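# Place pet feeder in taped outline, scoop outside

## Task

Put the pet feeder inside the taped outline on the table so that its handle tab lines up with the red notch in the outline and each of the two steel bowls rests flat in one of the feeder's wells. The scoop has to finish lying fully on the table and fully clear of the taped outline. All of this must hold on its own at the end, with no robot support.

## Robot and tools

Robot and frame. There are two arms, left_arm and right_arm, each ending in a two-finger gripper. Every position and orientation is in one shared scene frame: the origin sits on the table surface midway between the arms, +x points out across the table, +z points up, and left_arm is on the +y side. The names left and right refer to the arms only, not to sides of any camera image. In a gripper's own frame the fingers extend along +z and close along y. end_effector_position is the point between the finger pads, less than 1 cm back from the fingertips. Joint ranges in rad, base to gripper: waist -2.618 to 3.054, shoulder 0.000 to 3.142, elbow 0.000 to 3.142, wrist pitch -1.571 to 1.571, wrist yaw -1.571 to 1.571, wrist roll -2.094 to 2.094.

Row layout. Every command row is one flat list covering both arms: 16 numbers, left_arm first, then right_arm, each as x, y, z (metres), qw, qx, qy, qz (unit quaternion, w first), opening. Position and quaternion are absolute targets in the scene frame, not offsets. Opening runs from -1 (closed) to +1 (fully open, 0.087 m). A row may carry 12 extra numbers from 0 to 1, scaling each joint's stiffness: left_arm's six joints, then right_arm's six, in Joint positions order; they persist until replaced. Both arms must appear in every row even if only one moves; an idle arm should get its last reported pose repeated exactly, with its intended opening.

execute_actions(actions): actions is a list of actions; each action is a table of up to 15 rows, one row per control step of 1/30 s, so one action spans 0.5 s; a shorter table repeats its final row. An empty list just returns state and images. If any gripper target lies more than 0.6 m from that gripper's current position along any of the gripper's axes, the action is rejected for both arms; a malformed action, or a first action failing that test against the latest reported state, rejects the whole call. Each step the commanded pose is clipped to within 70 mm and 16 degrees of the measured pose, and after an action the arm continues at most to its last clipped pose, so far targets need further commands. To keep a fixed orientation, resend your own chosen quaternion every row rather than the slightly drifted one in the result.

move(target, speed, blocking): target is one 16-number (or 28) row as above. Each gripper travels a straight line toward its target, both finishing together, in 0.5 to 10 s; longer paths are cut off at 10 s. speed is the top path speed in m/s, 0.002 to 0.5, default 0.25; rotation is capped at twice that in rad/s. Openings are applied at the start. Paths ignore obstacles and the other arm, and the real gripper may lag, wander or overshoot speed, most with an outstretched arm. With blocking=false the call returns after 0.5 s while motion continues; until a result shows the move has ended, only wait or stop are accepted. The result adds a move: line giving the ending (done, off_target, moving, held, fault; an arm not named is done) and limits (paced = target clipped; held = some steps blocked, after which the arm may surge), plus each gripper's remaining distance.

wait(seconds): 0 to 10; arms keep their last command; returns early if a running move ends. stop(): brakes a running move (needs room, fingers continue). zoom_image(camera, region): region is [x0, y0, x1, y1] in image pixels, origin top-left, at most 504 by 504. finished_scene(scene): pass the current scene number; it is final, and the task must already hold by itself.

Cameras, all 504x504: cam_head_left, cam_head_right, cam_high, cam_low, cam_left_wrist, cam_right_wrist, in that order; approximate intrinsics are supplied.

Reading results. The state line lists each gripper's position and quaternion; printed positions can be off, more at long reach. Hand target lines show where the controller is currently steering. pose unreachable means the clearance check altered or blocked that arm's command. grip_measured is finger opening on the command scale (last Joint positions entry is metres; readings may be about 1 mm off). Joint torques are raw drive outputs with offsets and noise. Step readings list positions at some steps; HELD marks blocked steps. FAULT and MOTOR HOT lines report stops and heat.

Practical points. Friction can leave a gripper up to about 31 mm short, and very small commands may not move it. To hold something, command about 0.02 below grip_measured; pads manage roughly 20 N, and closing fast squeezes harder. Brief external tugs on held parts or pushes on loose items can occur. Holding loads heats motors: warning at 75 °C, a 10 s arm stop at 90 °C, and at 100 °C the arm goes limp and falls. Avoid letting anything leave the table, collisions or pressing between the arms, fast impacts, and targets set far beyond a contact point, which push harder. Release and retract before ending so nothing relies on the grippers.

Each tool is called after "Call:" as a command line: name --argument value for each argument, lists and objects as JSON in quotes; but a table of rows of numbers goes row by row, as --pt "numbers of a row", without its own name.

## Session

Call:
execute_actions --actions '[]'

Scene clock: 0.00 s.
left_arm: end_effector_position=(+0.3016, +0.0586, +0.1093) grip_measured=+0.999 end_effector_quat_wxyz=(-0.079, -0.333, +0.806, -0.483) | right_arm: end_effector_position=(+0.3067, -0.1427, +0.3567) grip_measured=+0.992 end_effector_quat_wxyz=(+0.558, +0.348, +0.736, +0.163)
Joint positions: left_arm=[-0.283  1.655  0.815  0.06   0.734 -1.54   0.087] | right_arm=[ 0.827  1.134  1.429 -0.839  0.893  1.167  0.087]
Joint velocities: left_arm=[-0.002  0.007 -0.027 -0.066  0.007 -0.022 -0.001] | right_arm=[-0.017 -0.007 -0.012  0.022 -0.037 -0.007  0.   ]
Joint torques (N m, as the arm reports them, + toward a larger angle): no reading
Motor temperatures (°C, as the motors report them): left_arm=[24 26 26 25 25 25] | right_arm=[25 23 23 25 24 25]
Hand target (left_arm): +0.302, +0.059, +0.109; -0.079, -0.333, +0.806, -0.483
Hand target (right_arm): +0.307, -0.143, +0.357; +0.558, +0.348, +0.736, +0.163
Joint stiffness scale: left_arm=[1. 1. 1. 1. 1. 1.] | right_arm=[1. 1. 1. 1. 1. 1.]

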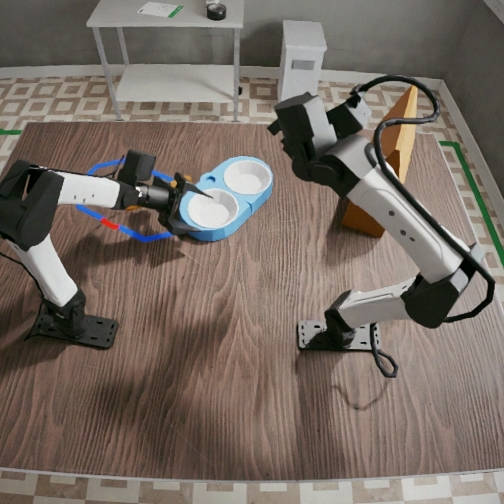

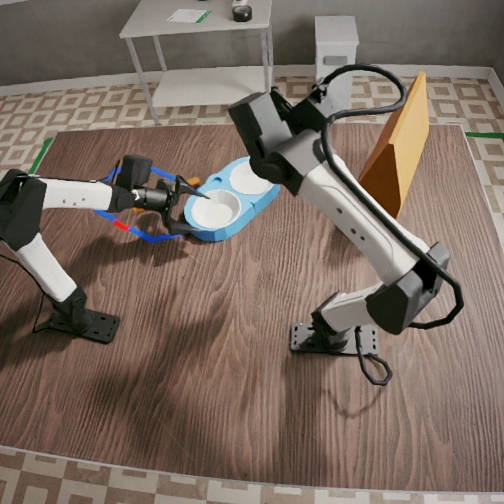

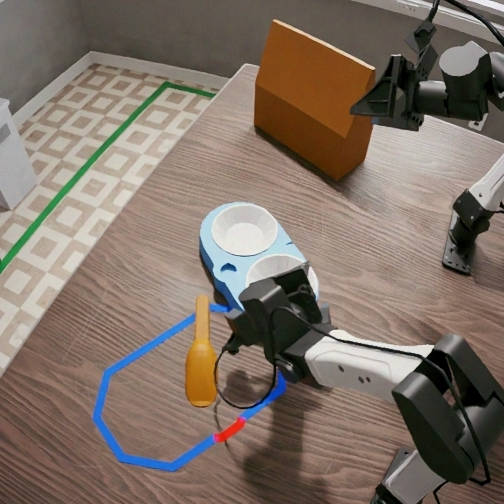

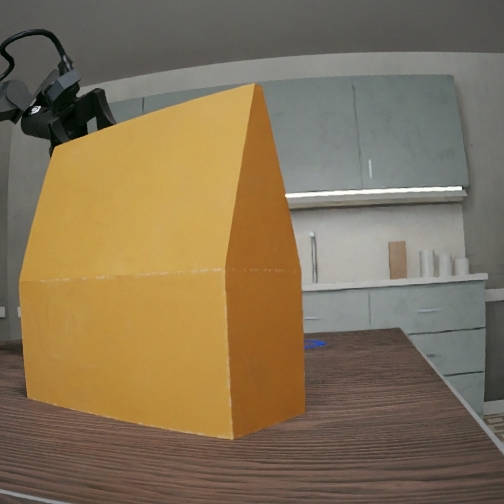

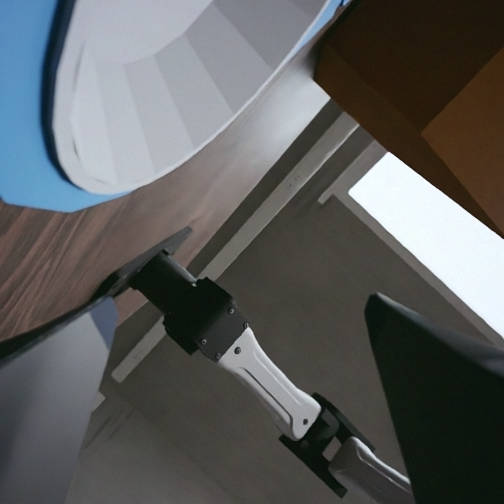

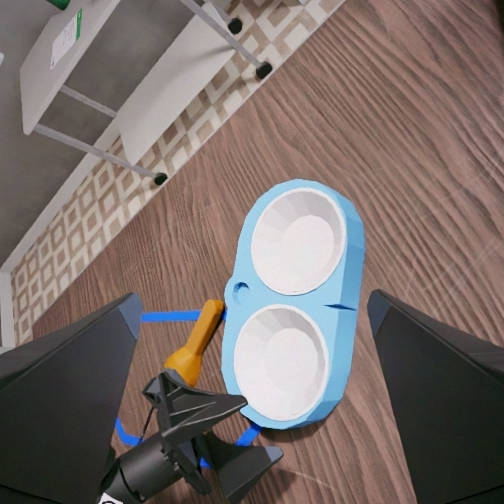

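Call:
move --target '[0.28,0.10,0.25,-0.079,-0.333,0.806,-0.483,1,0.25,-0.25,0.35,0.558,0.348,0.736,0.163,1]'

Call:
move --target '[0.30,0.22,0.36,0,0,1,0,1,0.15,-0.30,0.30,0,0,1,0,1]' --speed 0.4

Scene clock: 15.10 s.
left_arm: end_effector_position=(+0.2766, +0.0975, +0.2432) grip_measured=+0.999 end_effector_quat_wxyz=(-0.083, -0.336, +0.806, -0.480) | right_arm: end_effector_position=(+0.2532, -0.2513, +0.3585) grip_measured=+0.992 end_effector_quat_wxyz=(+0.565, +0.350, +0.728, +0.166)
Joint positions: left_arm=[-0.189  1.36   1.122 -0.615  0.8   -1.448  0.087] | right_arm=[ 0.389  0.754  1.271 -0.875  0.507  0.913  0.087]
Joint velocities: left_arm=[-0.012  0.002  0.007 -0.095  0.007 -0.007 -0.   ] | right_arm=[ 0.012 -0.002  0.002 -0.037 -0.037  0.066  0.001]
Joint torques (N m, as the arm reports them, + toward a larger angle): left_arm=[ 1.11 -5.67  8.51  1.44  0.38  0.06] | right_arm=[-0.49  0.54  4.83  1.82 -0.09 -0.19]
Motor temperatures (°C, as the motors report them): left_arm=[24 29 28 27 25 25] | right_arm=[25 23 25 27 24 25]
Hand target (left_arm): +0.279, +0.099, +0.250; -0.079, -0.333, +0.806, -0.483
Hand target (right_arm): +0.251, -0.252, +0.351; +0.561, +0.345, +0.735, +0.161
Off the commanded pose (left_arm): 0.008 m, 1 deg.
Off the commanded pose (right_arm): 0.009 m, 1 deg.
Joint stiffness scale: left_arm=[1. 1. 1. 1. 1. 1.] | right_arm=[1. 1. 1. 1. 1. 1.]
move: done

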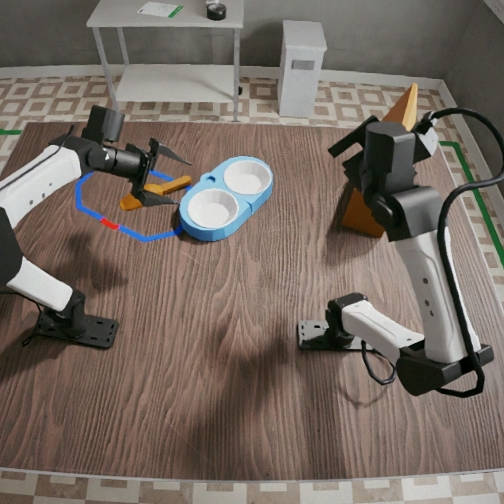

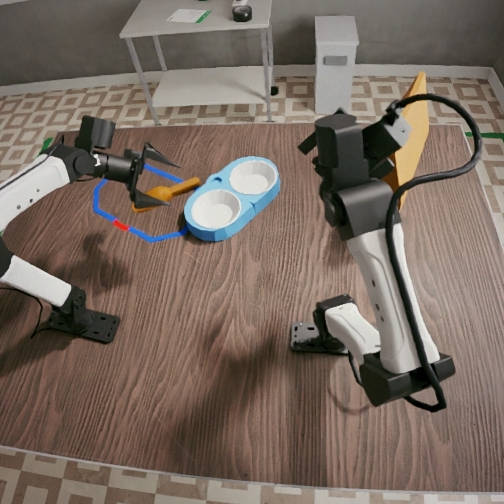

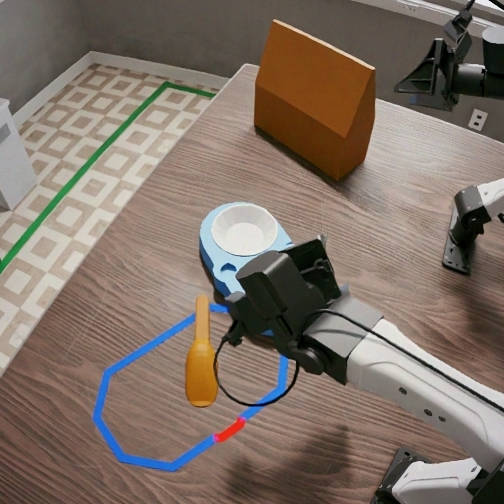

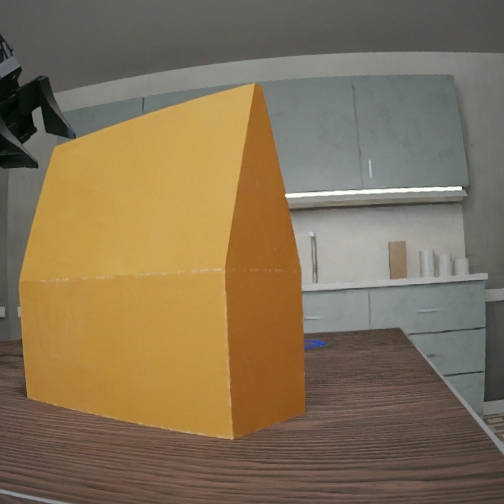

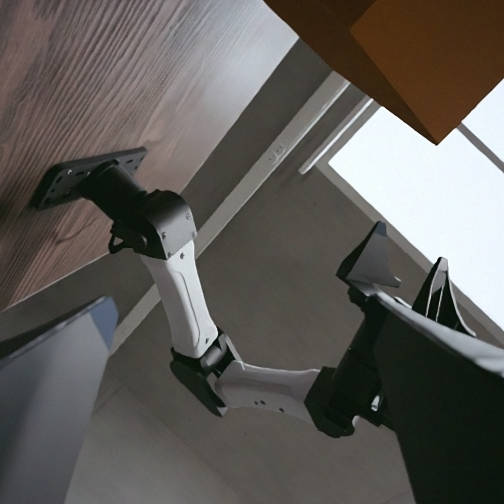

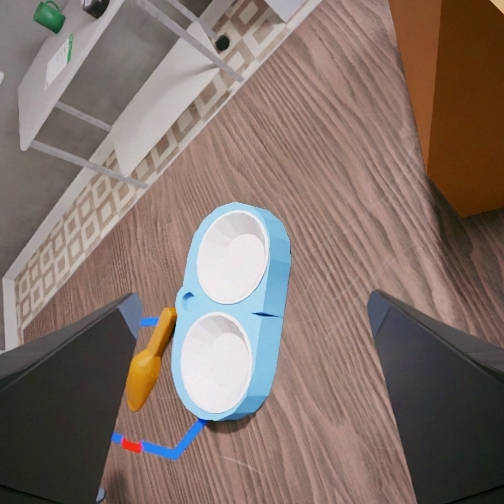

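Scene clock: 18.70 s.
left_arm: end_effector_position=(+0.3039, +0.2187, +0.3494) grip_measured=+0.999 end_effector_quat_wxyz=(+0.270, -0.042, +0.948, -0.163) | right_arm: end_effector_position=(+0.1589, -0.3020, +0.3009) grip_measured=+0.992 end_effector_quat_wxyz=(+0.330, +0.023, +0.943, -0.031)
Joint positions: left_arm=[-0.174  1.603  2.234 -1.567  0.103 -0.45   0.087] | right_arm=[-0.103  0.925  1.583 -1.554 -0.001 -0.07   0.087]
Joint velocities: left_arm=[-0.051  0.007 -0.007 -0.037 -0.022  0.037  0.001] | right_arm=[ 0.017  0.012 -0.002  0.066 -0.095 -0.051  0.   ]
Joint torques (N m, as the arm reports them, + toward a larger angle): left_arm=[-0.41 -7.77  6.39  1.52  0.1   0.03] | right_arm=[ 0.79 -0.15  3.47  1.47  0.03 -0.18]
Motor temperatures (°C, as the motors report them): left_arm=[24 29 29 27 25 25] | right_arm=[25 23 25 27 24 25]
Hand target (left_arm): +0.297, +0.220, +0.359; +0.285, -0.033, +0.944, -0.163
Hand target (right_arm): +0.154, -0.303, +0.296; +0.326, +0.016, +0.945, -0.036
Off the commanded pose (left_arm): 0.011 m, 37 deg; orientation clipped at the last step of the last action.
Off the commanded pose (right_arm): 0.009 m, 39 deg; orientation clipped at the last step of the last action.
Joint stiffness scale: left_arm=[1. 1. 1. 1. 1. 1.] | right_arm=[1. 1. 1. 1. 1. 1.]
joint sent to its limit (left arm) — the command would take joint 4 (wrist pitch) past its lower limit, so that joint was sent only as far as its limit.
joint sent to its limit (right arm) — the command would take joint 4 (wrist pitch) past its lower limit, so that joint was sent only as far as its limit.
move: off_target (left_arm, right_arm); limits=paced

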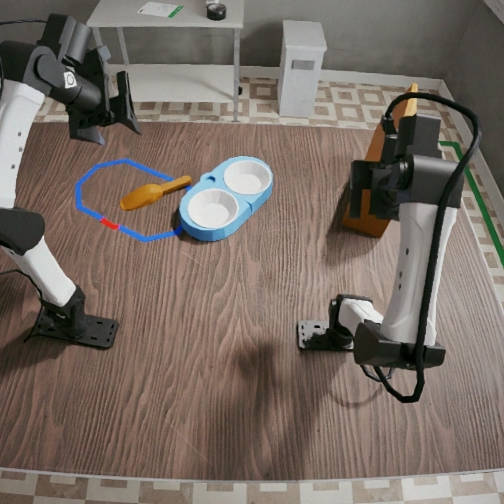

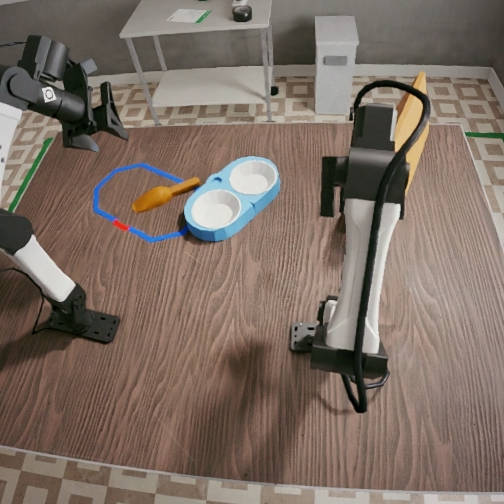

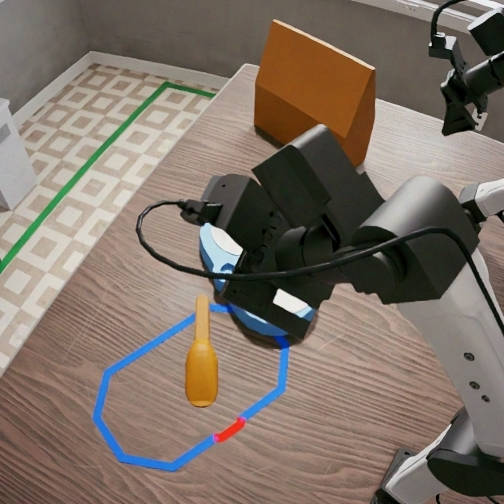

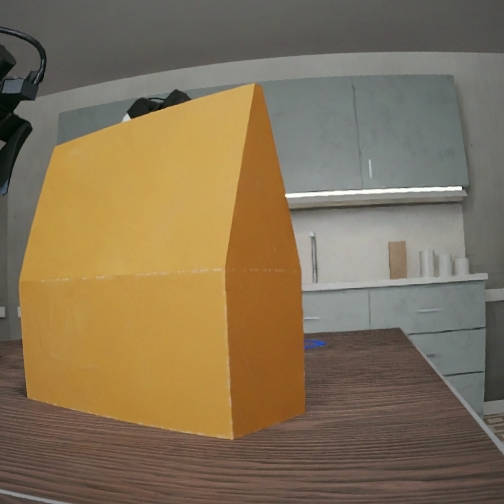

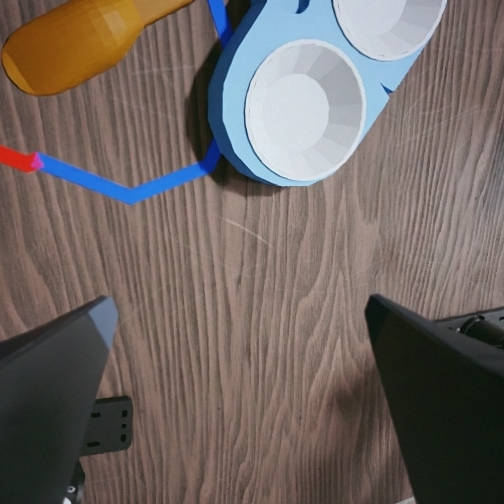

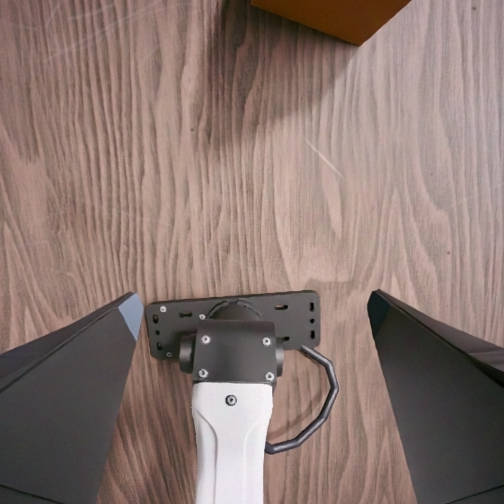

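Call:
zoom_image --camera "cam_head_left" --region '[60,130,300,260]'

Call:
zoom_image --camera "cam_head_right" --region '[170,140,300,250]'

Region (60, 130, 300, 260) of cam_head_left's 504x504 image, scaled by 2.100, with more detail than that image has; it fills the top 273 rows of this view, and the rest is white.

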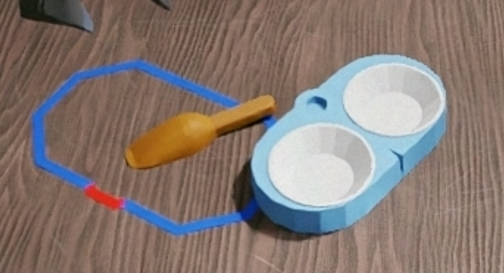

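Region (170, 140, 300, 250) of cam_head_right's 504x504 image, scaled by 3.877, with more detail than that image has; it fills the top 426 rows of this view, and the rest is white.

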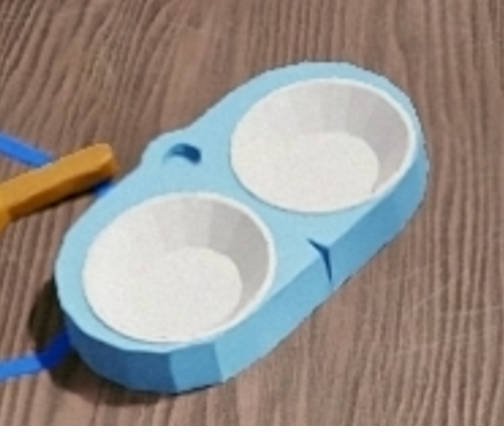

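Call:
move --target '[0.40,0.15,0.10,0,0.5,0.866,0,0.2,0.2,-0.15,0.04,0,0,1,0,-1]' --speed 0.35

Scene clock: 54.07 s.
left_arm: end_effector_position=(+0.4020, +0.1533, +0.1032) grip_measured=+0.200 end_effector_quat_wxyz=(+0.006, +0.493, +0.870, -0.002) | right_arm: end_effector_position=(+0.2035, -0.1480, +0.0421) grip_measured=-1.000 end_effector_quat_wxyz=(+0.004, +0.000, +1.000, +0.000)
Joint positions: left_arm=[-0.375  2.399  2.405 -1.564  0.004  0.5    0.052] | right_arm=[ 0.554  1.587  1.001 -0.977  0.004  0.538  0.   ]
Joint velocities: left_arm=[-0.012 -0.022  0.002 -0.007  0.037 -0.051 -0.   ] | right_arm=[-0.017  0.002  0.007  0.007  0.022 -0.037  0.   ]
Joint torques (N m, as the arm reports them, + toward a larger angle): left_arm=[ -0.23 -13.71   7.4    0.27   0.11   0.04] | right_arm=[ 0.56 -3.8   5.21  0.55 -0.16  0.12]
Motor temperatures (°C, as the motors report them): left_arm=[24 32 32 28 25 25] | right_arm=[25 23 25 29 24 25]
Hand target (left_arm): +0.402, +0.152, +0.103; +0.002, +0.499, +0.867, +0.001
Hand target (right_arm): +0.200, -0.145, +0.037; -0.002, +0.001, +1.000, +0.003
Off the commanded pose (left_arm): 0.005 m, 1 deg.
Off the commanded pose (right_arm): 0.005 m, 0 deg.
Joint stiffness scale: left_arm=[1. 1. 1. 1. 1. 1.] | right_arm=[1. 1. 1. 1. 1. 1.]
joint sent to its limit (left arm) — the command would take joint 4 (wrist pitch) past its lower limit, so that joint was sent only as far as its limit.
move: done

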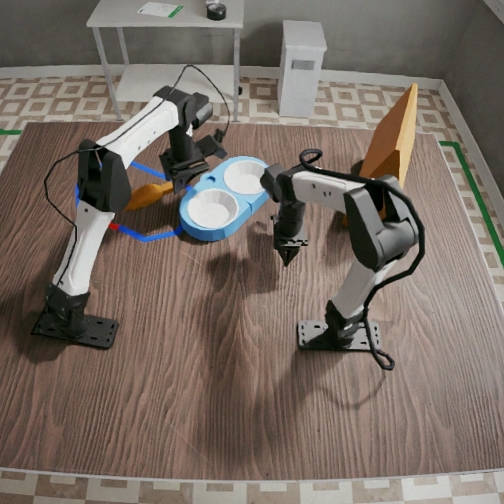

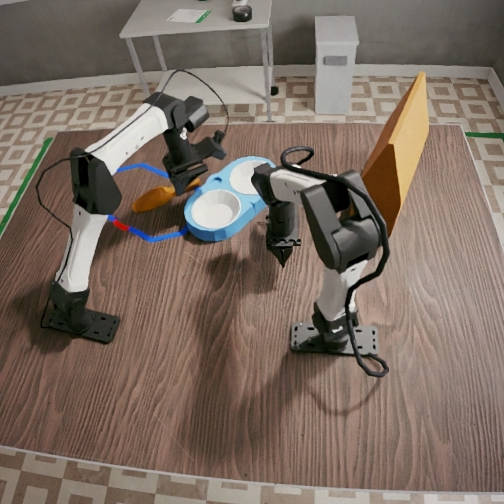

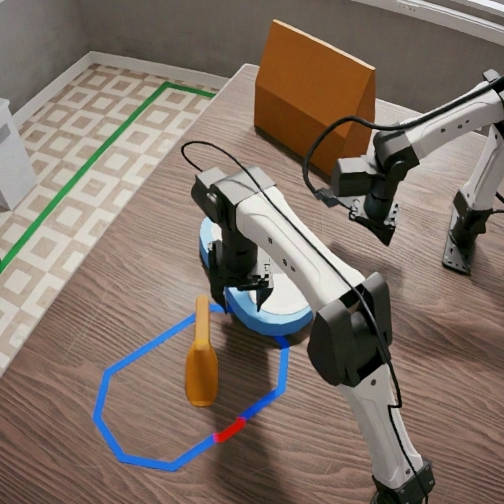

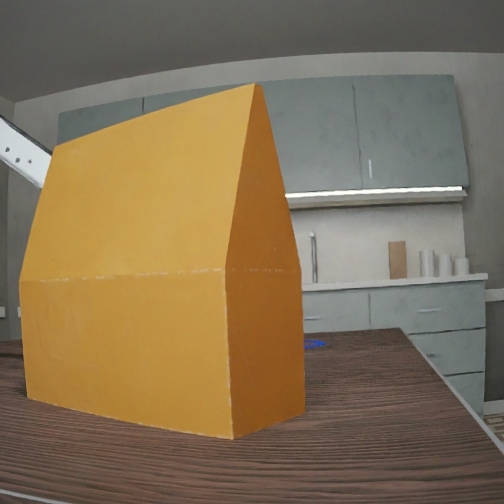

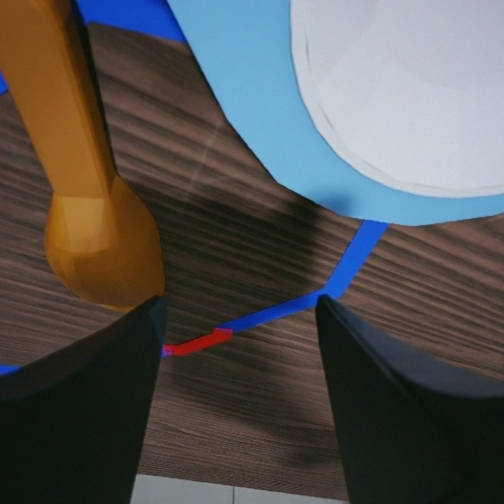

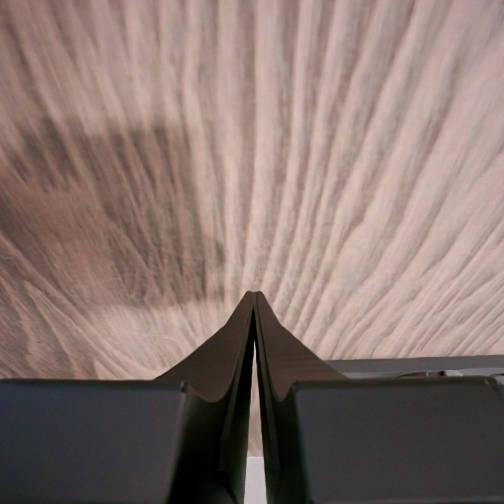

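Call:
move --target '[0.465,0.19,0.06,0,0.5,0.866,0,0.6,0.15,-0.25,0.10,0,0,1,0,-1]' --speed 0.2

Scene clock: 72.43 s.
left_arm: end_effector_position=(+0.4632, +0.1888, +0.0615) grip_measured=+0.600 end_effector_quat_wxyz=(+0.017, +0.498, +0.867, +0.000) | right_arm: end_effector_position=(+0.1573, -0.2499, +0.0996) grip_measured=-1.000 end_effector_quat_wxyz=(+0.003, +0.002, +1.000, -0.002)
Joint positions: left_arm=[-0.253  2.621  2.651 -1.567  0.003  0.635  0.07 ] | right_arm=[ 0.198  1.224  0.934 -1.277  0.004  0.186  0.   ]
Joint velocities: left_arm=[ 0.007 -0.022 -0.012  0.051 -0.007 -0.051  0.   ] | right_arm=[ 0.007 -0.027 -0.007 -0.007 -0.037 -0.037  0.   ]
Joint torques (N m, as the arm reports them, + toward a larger angle): left_arm=[  0.59 -15.     7.41   0.31   0.15   0.  ] | right_arm=[-0.42 -3.51  6.05  0.2  -0.03 -0.2 ]
Motor temperatures (°C, as the motors report them): left_arm=[24 38 34 27 25 25] | right_arm=[25 25 26 27 24 25]
Hand target (left_arm): +0.464, +0.191, +0.060; +0.014, +0.501, +0.865, +0.002
Hand target (right_arm): +0.152, -0.253, +0.100; +0.001, +0.000, +1.000, -0.004
Off the commanded pose (left_arm): 0.003 m, 2 deg.
Off the commanded pose (right_arm): 0.007 m, 0 deg.
Joint stiffness scale: left_arm=[1. 1. 1. 1. 1. 1.] | right_arm=[1. 1. 1. 1. 1. 1.]
joint sent to its limit (left arm) — the command would take joint 4 (wrist pitch) past its lower limit, so that joint was sent only as far as its limit.
move: done

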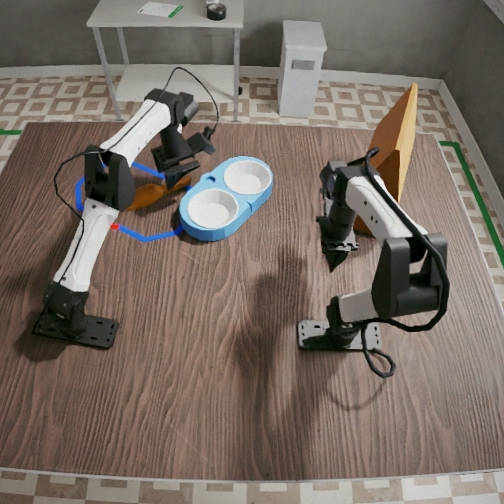

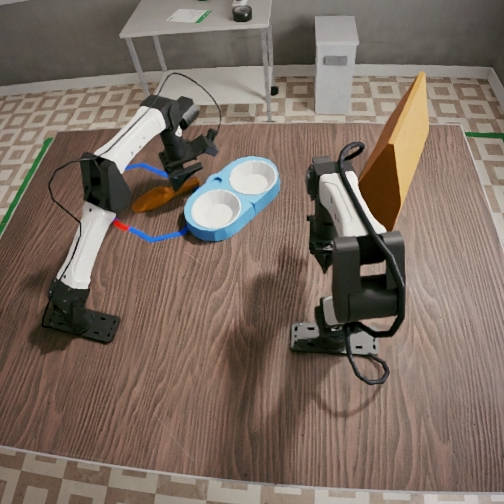

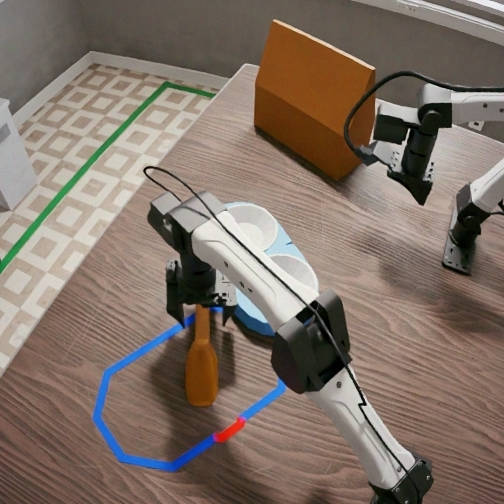

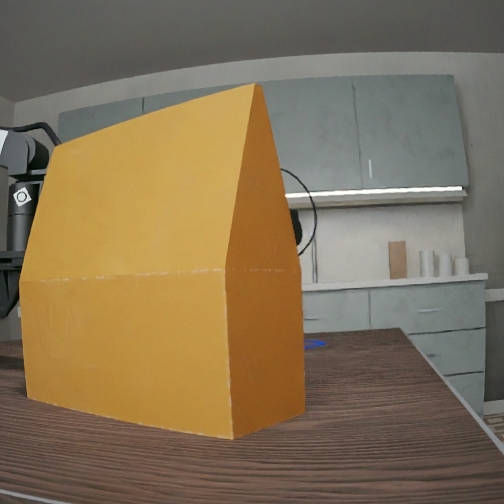

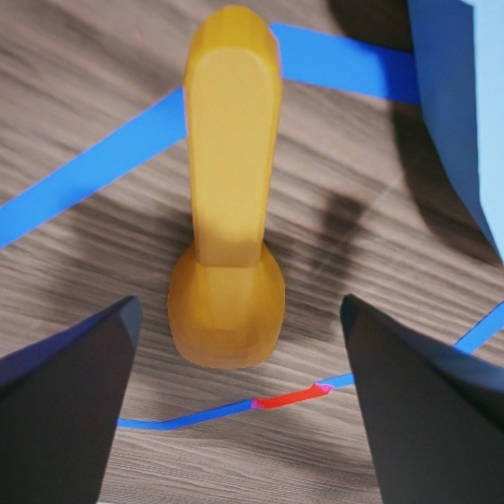

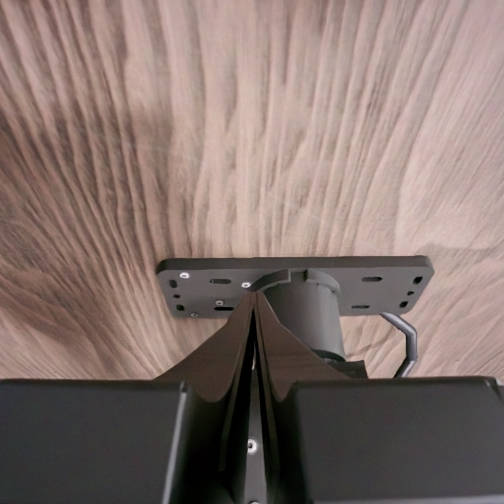

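Call:
move --target '[0.467,0.19,0.02,0,0.5,0.866,0,0.6,0.1573,-0.25,0.10,0,0,1,0,-1]' --speed 0.1

Scene clock: 79.27 s.
left_arm: end_effector_position=(+0.4665, +0.1875, +0.0343) grip_measured=+0.600 end_effector_quat_wxyz=(+0.010, +0.499, +0.867, -0.000) | right_arm: end_effector_position=(+0.1570, -0.2500, +0.0996) grip_measured=-1.000 end_effector_quat_wxyz=(+0.002, +0.001, +1.000, -0.002)
Joint positions: left_arm=[-0.253  2.634  2.564 -1.481  0.003  0.636  0.07 ] | right_arm=[ 0.198  1.224  0.934 -1.278  0.004  0.183  0.   ]
Joint velocities: left_arm=[ 0.002 -0.027 -0.007 -0.007 -0.022 -0.022 -0.   ] | right_arm=[-0.002 -0.022 -0.007  0.051  0.051  0.007  0.   ]
Joint torques (N m, as the arm reports them, + toward a larger angle): left_arm=[  0.62 -14.68   4.25   0.59   0.14   0.02] | right_arm=[-0.26 -1.84  7.47  0.24 -0.14 -0.09]
Motor temperatures (°C, as the motors report them): left_arm=[24 41 34 27 25 25] | right_arm=[25 25 26 27 24 25]
Hand target (left_arm): +0.467, +0.190, +0.020; -0.000, +0.500, +0.866, -0.000
Hand target (right_arm): +0.157, -0.250, +0.100; +0.000, -0.000, +1.000, -0.000
Off the commanded pose (left_arm): 0.015 m, 1 deg.
Off the commanded pose (right_arm): 0.000 m, 0 deg.
Joint stiffness scale: left_arm=[1. 1. 1. 1. 1. 1.] | right_arm=[1. 1. 1. 1. 1. 1.]
move: off_target (left_arm)

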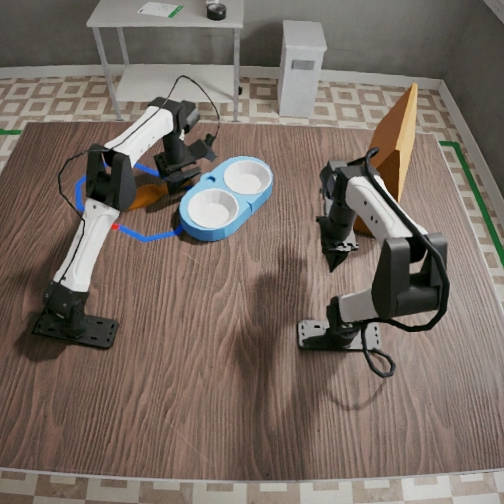

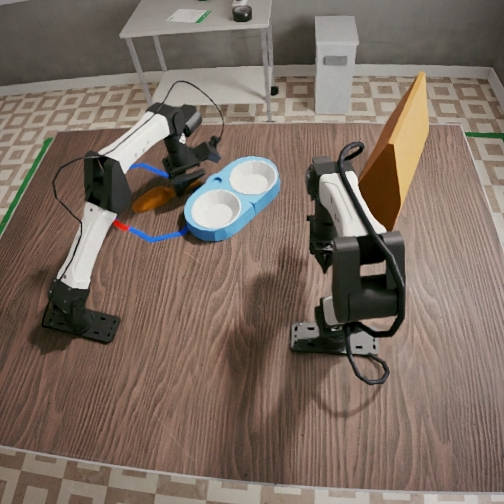

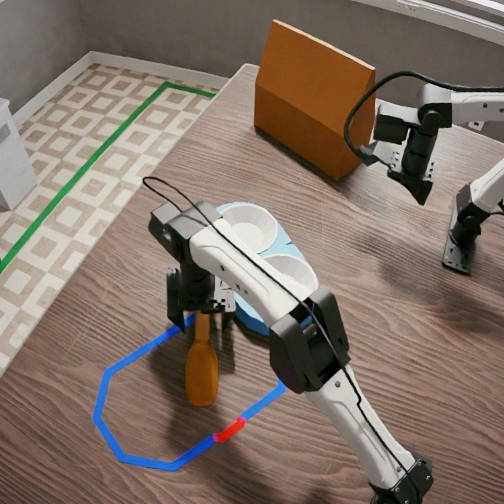

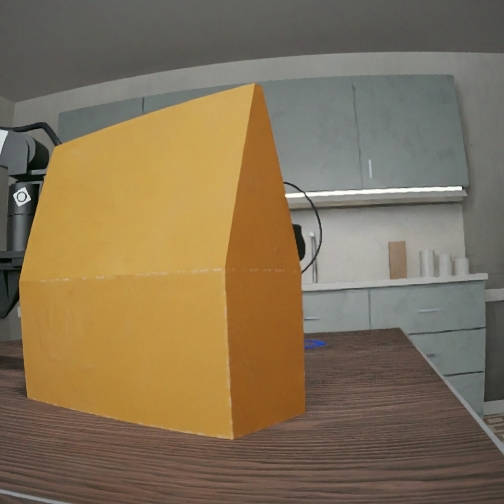

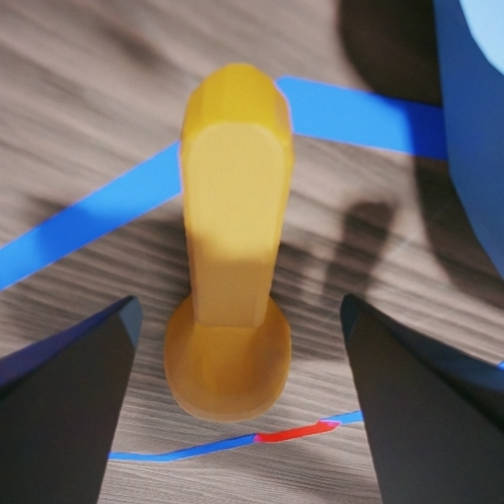

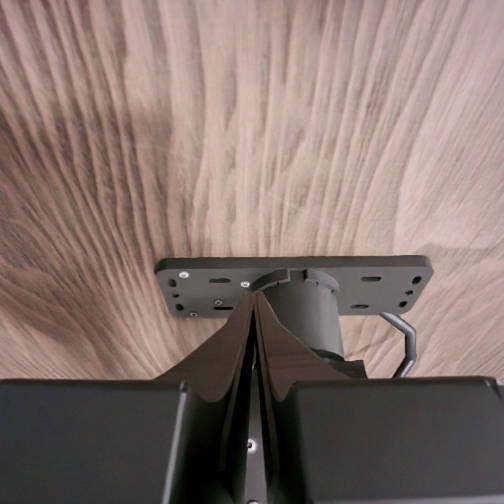

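Call:
move --target '[0.465,0.193,0.006,0,0.5,0.866,0,0.3,0.1573,-0.25,0.10,0,0,1,0,-1]' --speed 0.08

Scene clock: 85.13 s.
left_arm: end_effector_position=(+0.4611, +0.1901, +0.0130) grip_measured=+0.300 end_effector_quat_wxyz=(-0.005, +0.499, +0.866, -0.001) | right_arm: end_effector_position=(+0.1570, -0.2500, +0.0996) grip_measured=-1.000 end_effector_quat_wxyz=(+0.002, +0.001, +1.000, -0.002)
Joint positions: left_arm=[-0.253  2.623  2.453 -1.412  0.001  0.638  0.057] | right_arm=[ 0.198  1.224  0.934 -1.278  0.004  0.183  0.   ]
Joint velocities: left_arm=[-0.017  0.007 -0.037  0.022  0.022 -0.037 -0.001] | right_arm=[-0.007  0.012 -0.002  0.037  0.022 -0.037  0.   ]
Joint torques (N m, as the arm reports them, + toward a larger angle): left_arm=[  0.85 -16.91   3.37   0.83   0.12   0.03] | right_arm=[-0.24 -1.73  7.29  0.28 -0.11 -0.07]
Motor temperatures (°C, as the motors report them): left_arm=[24 42 34 27 25 25] | right_arm=[25 25 27 27 24 25]
Hand target (left_arm): +0.465, +0.193, +0.006; -0.001, +0.500, +0.866, -0.000
Hand target (right_arm): +0.157, -0.250, +0.100; +0.000, +0.000, +1.000, -0.000
Off the commanded pose (left_arm): 0.008 m, 1 deg.
Off the commanded pose (right_arm): 0.000 m, 0 deg.
Joint stiffness scale: left_arm=[1. 1. 1. 1. 1. 1.] | right_arm=[1. 1. 1. 1. 1. 1.]
move: done

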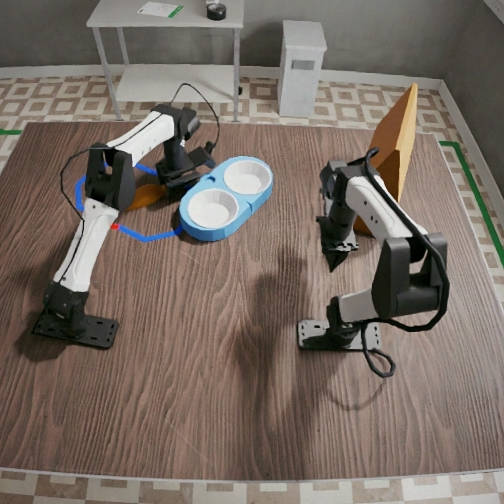

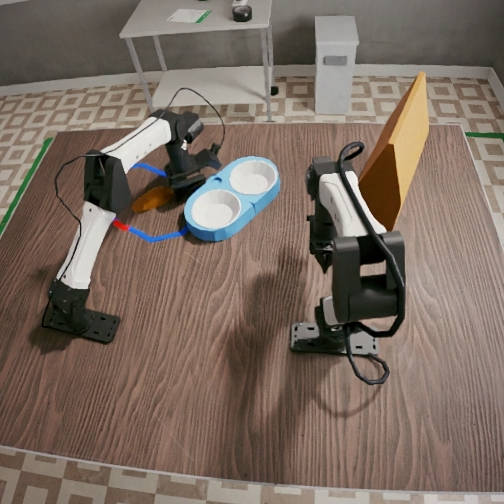

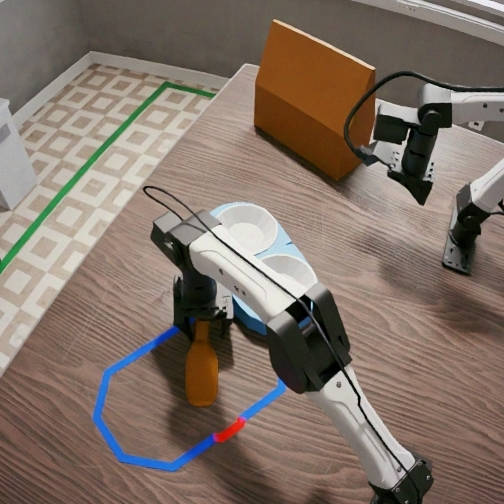

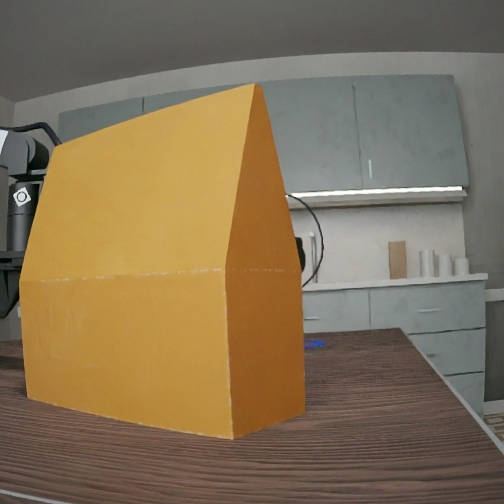

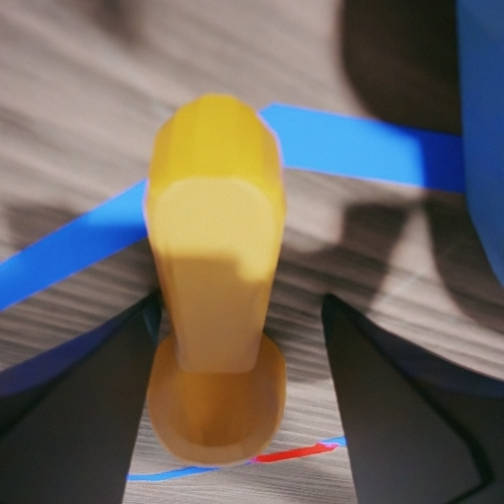

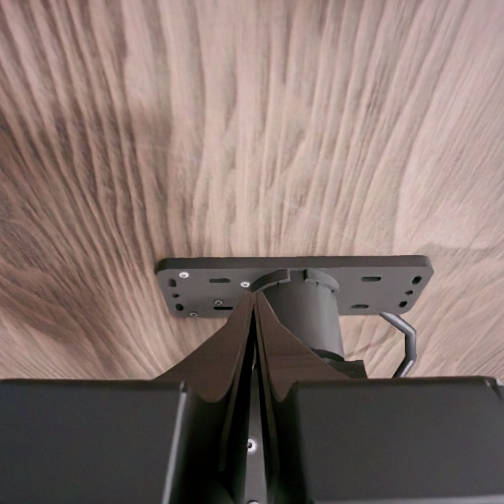

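Close gradually.

Call:
execute_actions --actions '[[[0.465,0.193,0.008,0,0.5,0.866,0,0.1,0.1573,-0.25,0.10,0,0,1,0,-1],[0.465,0.193,0.008,0,0.5,0.866,0,0.0,0.1573,-0.25,0.10,0,0,1,0,-1],[0.465,0.193,0.008,0,0.5,0.866,0,-0.1,0.1573,-0.25,0.10,0,0,1,0,-1],[0.465,0.193,0.008,0,0.5,0.866,0,-0.15,0.1573,-0.25,0.10,0,0,1,0,-1],[0.465,0.193,0.008,0,0.5,0.866,0,-0.2,0.1573,-0.25,0.10,0,0,1,0,-1],[0.465,0.193,0.008,0,0.5,0.866,0,-0.25,0.1573,-0.25,0.10,0,0,1,0,-1],[0.465,0.193,0.008,0,0.5,0.866,0,-0.3,0.1573,-0.25,0.10,0,0,1,0,-1],[0.465,0.193,0.008,0,0.5,0.866,0,-0.34,0.1573,-0.25,0.10,0,0,1,0,-1],[0.465,0.193,0.008,0,0.5,0.866,0,-0.38,0.1573,-0.25,0.10,0,0,1,0,-1],[0.465,0.193,0.008,0,0.5,0.866,0,-0.42,0.1573,-0.25,0.10,0,0,1,0,-1],[0.465,0.193,0.008,0,0.5,0.866,0,-0.46,0.1573,-0.25,0.10,0,0,1,0,-1],[0.465,0.193,0.008,0,0.5,0.866,0,-0.5,0.1573,-0.25,0.10,0,0,1,0,-1]],[[0.465,0.193,0.008,0,0.5,0.866,0,-0.5,0.1573,-0.25,0.10,0,0,1,0,-1]]]'

Scene clock: 101.50 s.
left_arm: end_effector_position=(+0.4627, +0.1911, +0.0130) grip_measured=-0.383 end_effector_quat_wxyz=(-0.003, +0.500, +0.866, +0.002) | right_arm: end_effector_position=(+0.1570, -0.2500, +0.0996) grip_measured=-1.000 end_effector_quat_wxyz=(+0.002, +0.001, +1.000, -0.002)
Joint positions: left_arm=[-0.252  2.623  2.453 -1.408 -0.004  0.64   0.027] | right_arm=[ 0.198  1.224  0.934 -1.278  0.004  0.183  0.   ]
Joint velocities: left_arm=[-0.007 -0.017 -0.002 -0.051 -0.037  0.022 -0.001] | right_arm=[-0.007 -0.012 -0.007 -0.037 -0.051  0.007  0.   ]
Joint torques (N m, as the arm reports them, + toward a larger angle): left_arm=[  0.82 -16.92   3.91   0.7    0.19   0.01] | right_arm=[-0.27 -1.81  7.08  0.24 -0.18 -0.09]
Motor temperatures (°C, as the motors report them): left_arm=[24 49 32 27 25 25] | right_arm=[25 24 28 27 24 25]
Hand target (left_arm): +0.465, +0.193, +0.008; -0.001, +0.500, +0.866, -0.000
Hand target (right_arm): +0.157, -0.250, +0.100; +0.000, +0.000, +1.000, -0.000
Off the commanded pose (left_arm): 0.006 m, 0 deg.
Off the commanded pose (right_arm): 0.000 m, 0 deg.
Joint stiffness scale: left_arm=[1. 1. 1. 1. 1. 1.] | right_arm=[1. 1. 1. 1. 1. 1.]
Step readings (end_effector_position; steps 1 to 15: 1st action; 16 to 30: 2nd action):
0: left_arm (+0.4611, +0.1901, +0.0130) | right_arm (+0.1570, -0.2500, +0.0996)
1: left_arm (+0.4618, +0.1904, +0.0130) | right_arm (+0.1570, -0.2500, +0.0996)
2: left_arm (+0.4627, +0.1909, +0.0130) | right_arm (+0.1570, -0.2500, +0.0996)
4: left_arm (+0.4627, +0.1911, +0.0130) | right_arm (+0.1570, -0.2500, +0.0996)
8: left_arm (+0.4627, +0.1911, +0.0130) | right_arm (+0.1570, -0.2500, +0.0996)
15: left_arm (+0.4627, +0.1911, +0.0130) | right_arm (+0.1570, -0.2500, +0.0996)
16: left_arm (+0.4627, +0.1911, +0.0130) | right_arm (+0.1570, -0.2500, +0.0996)
17: left_arm (+0.4627, +0.1911, +0.0130) | right_arm (+0.1570, -0.2500, +0.0996)
19: left_arm (+0.4627, +0.1911, +0.0130) | right_arm (+0.1570, -0.2500, +0.0996)
23: left_arm (+0.4627, +0.1911, +0.0130) | right_arm (+0.1570, -0.2500, +0.0996)
30: end_effector_position above

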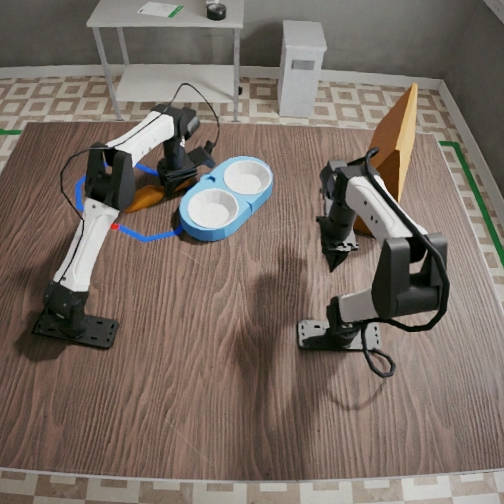

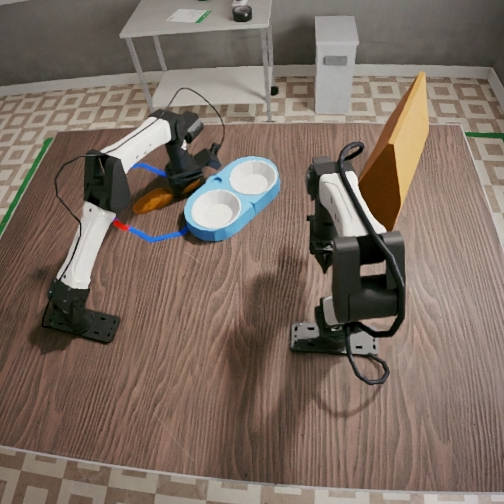

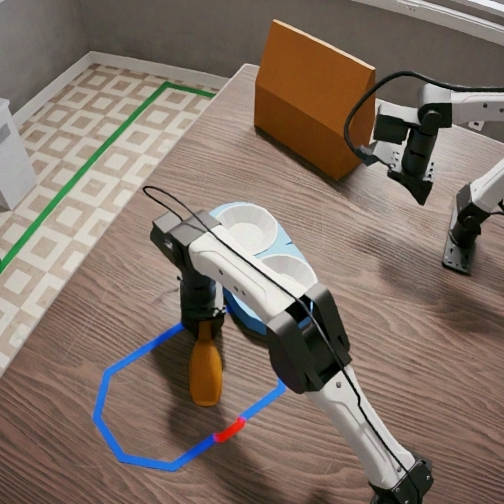

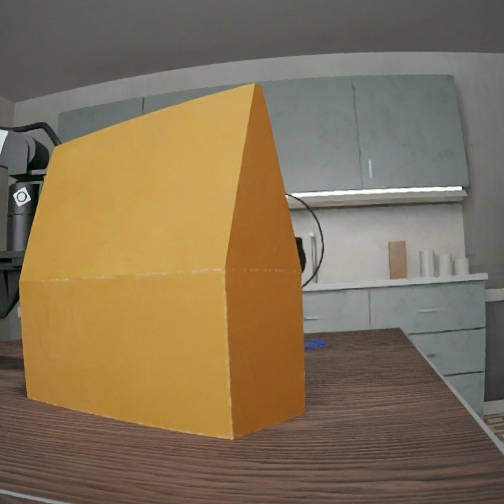

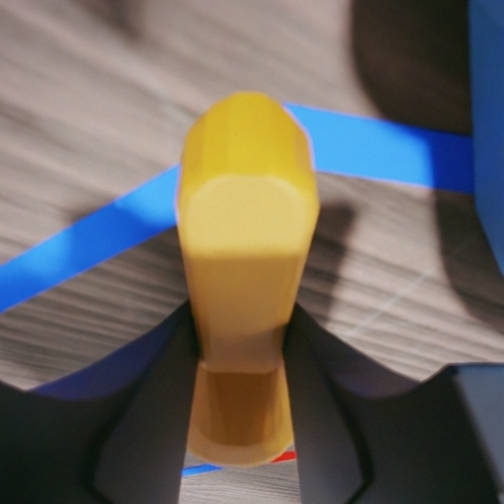

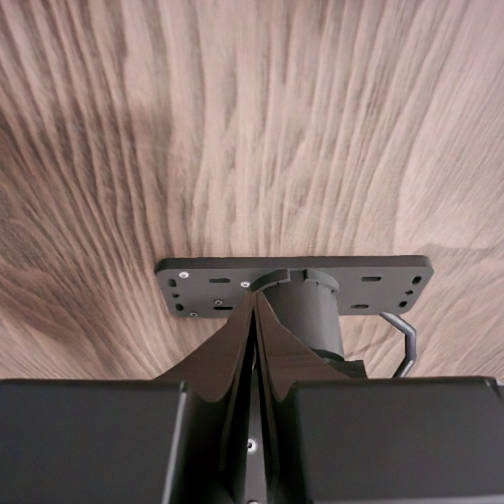

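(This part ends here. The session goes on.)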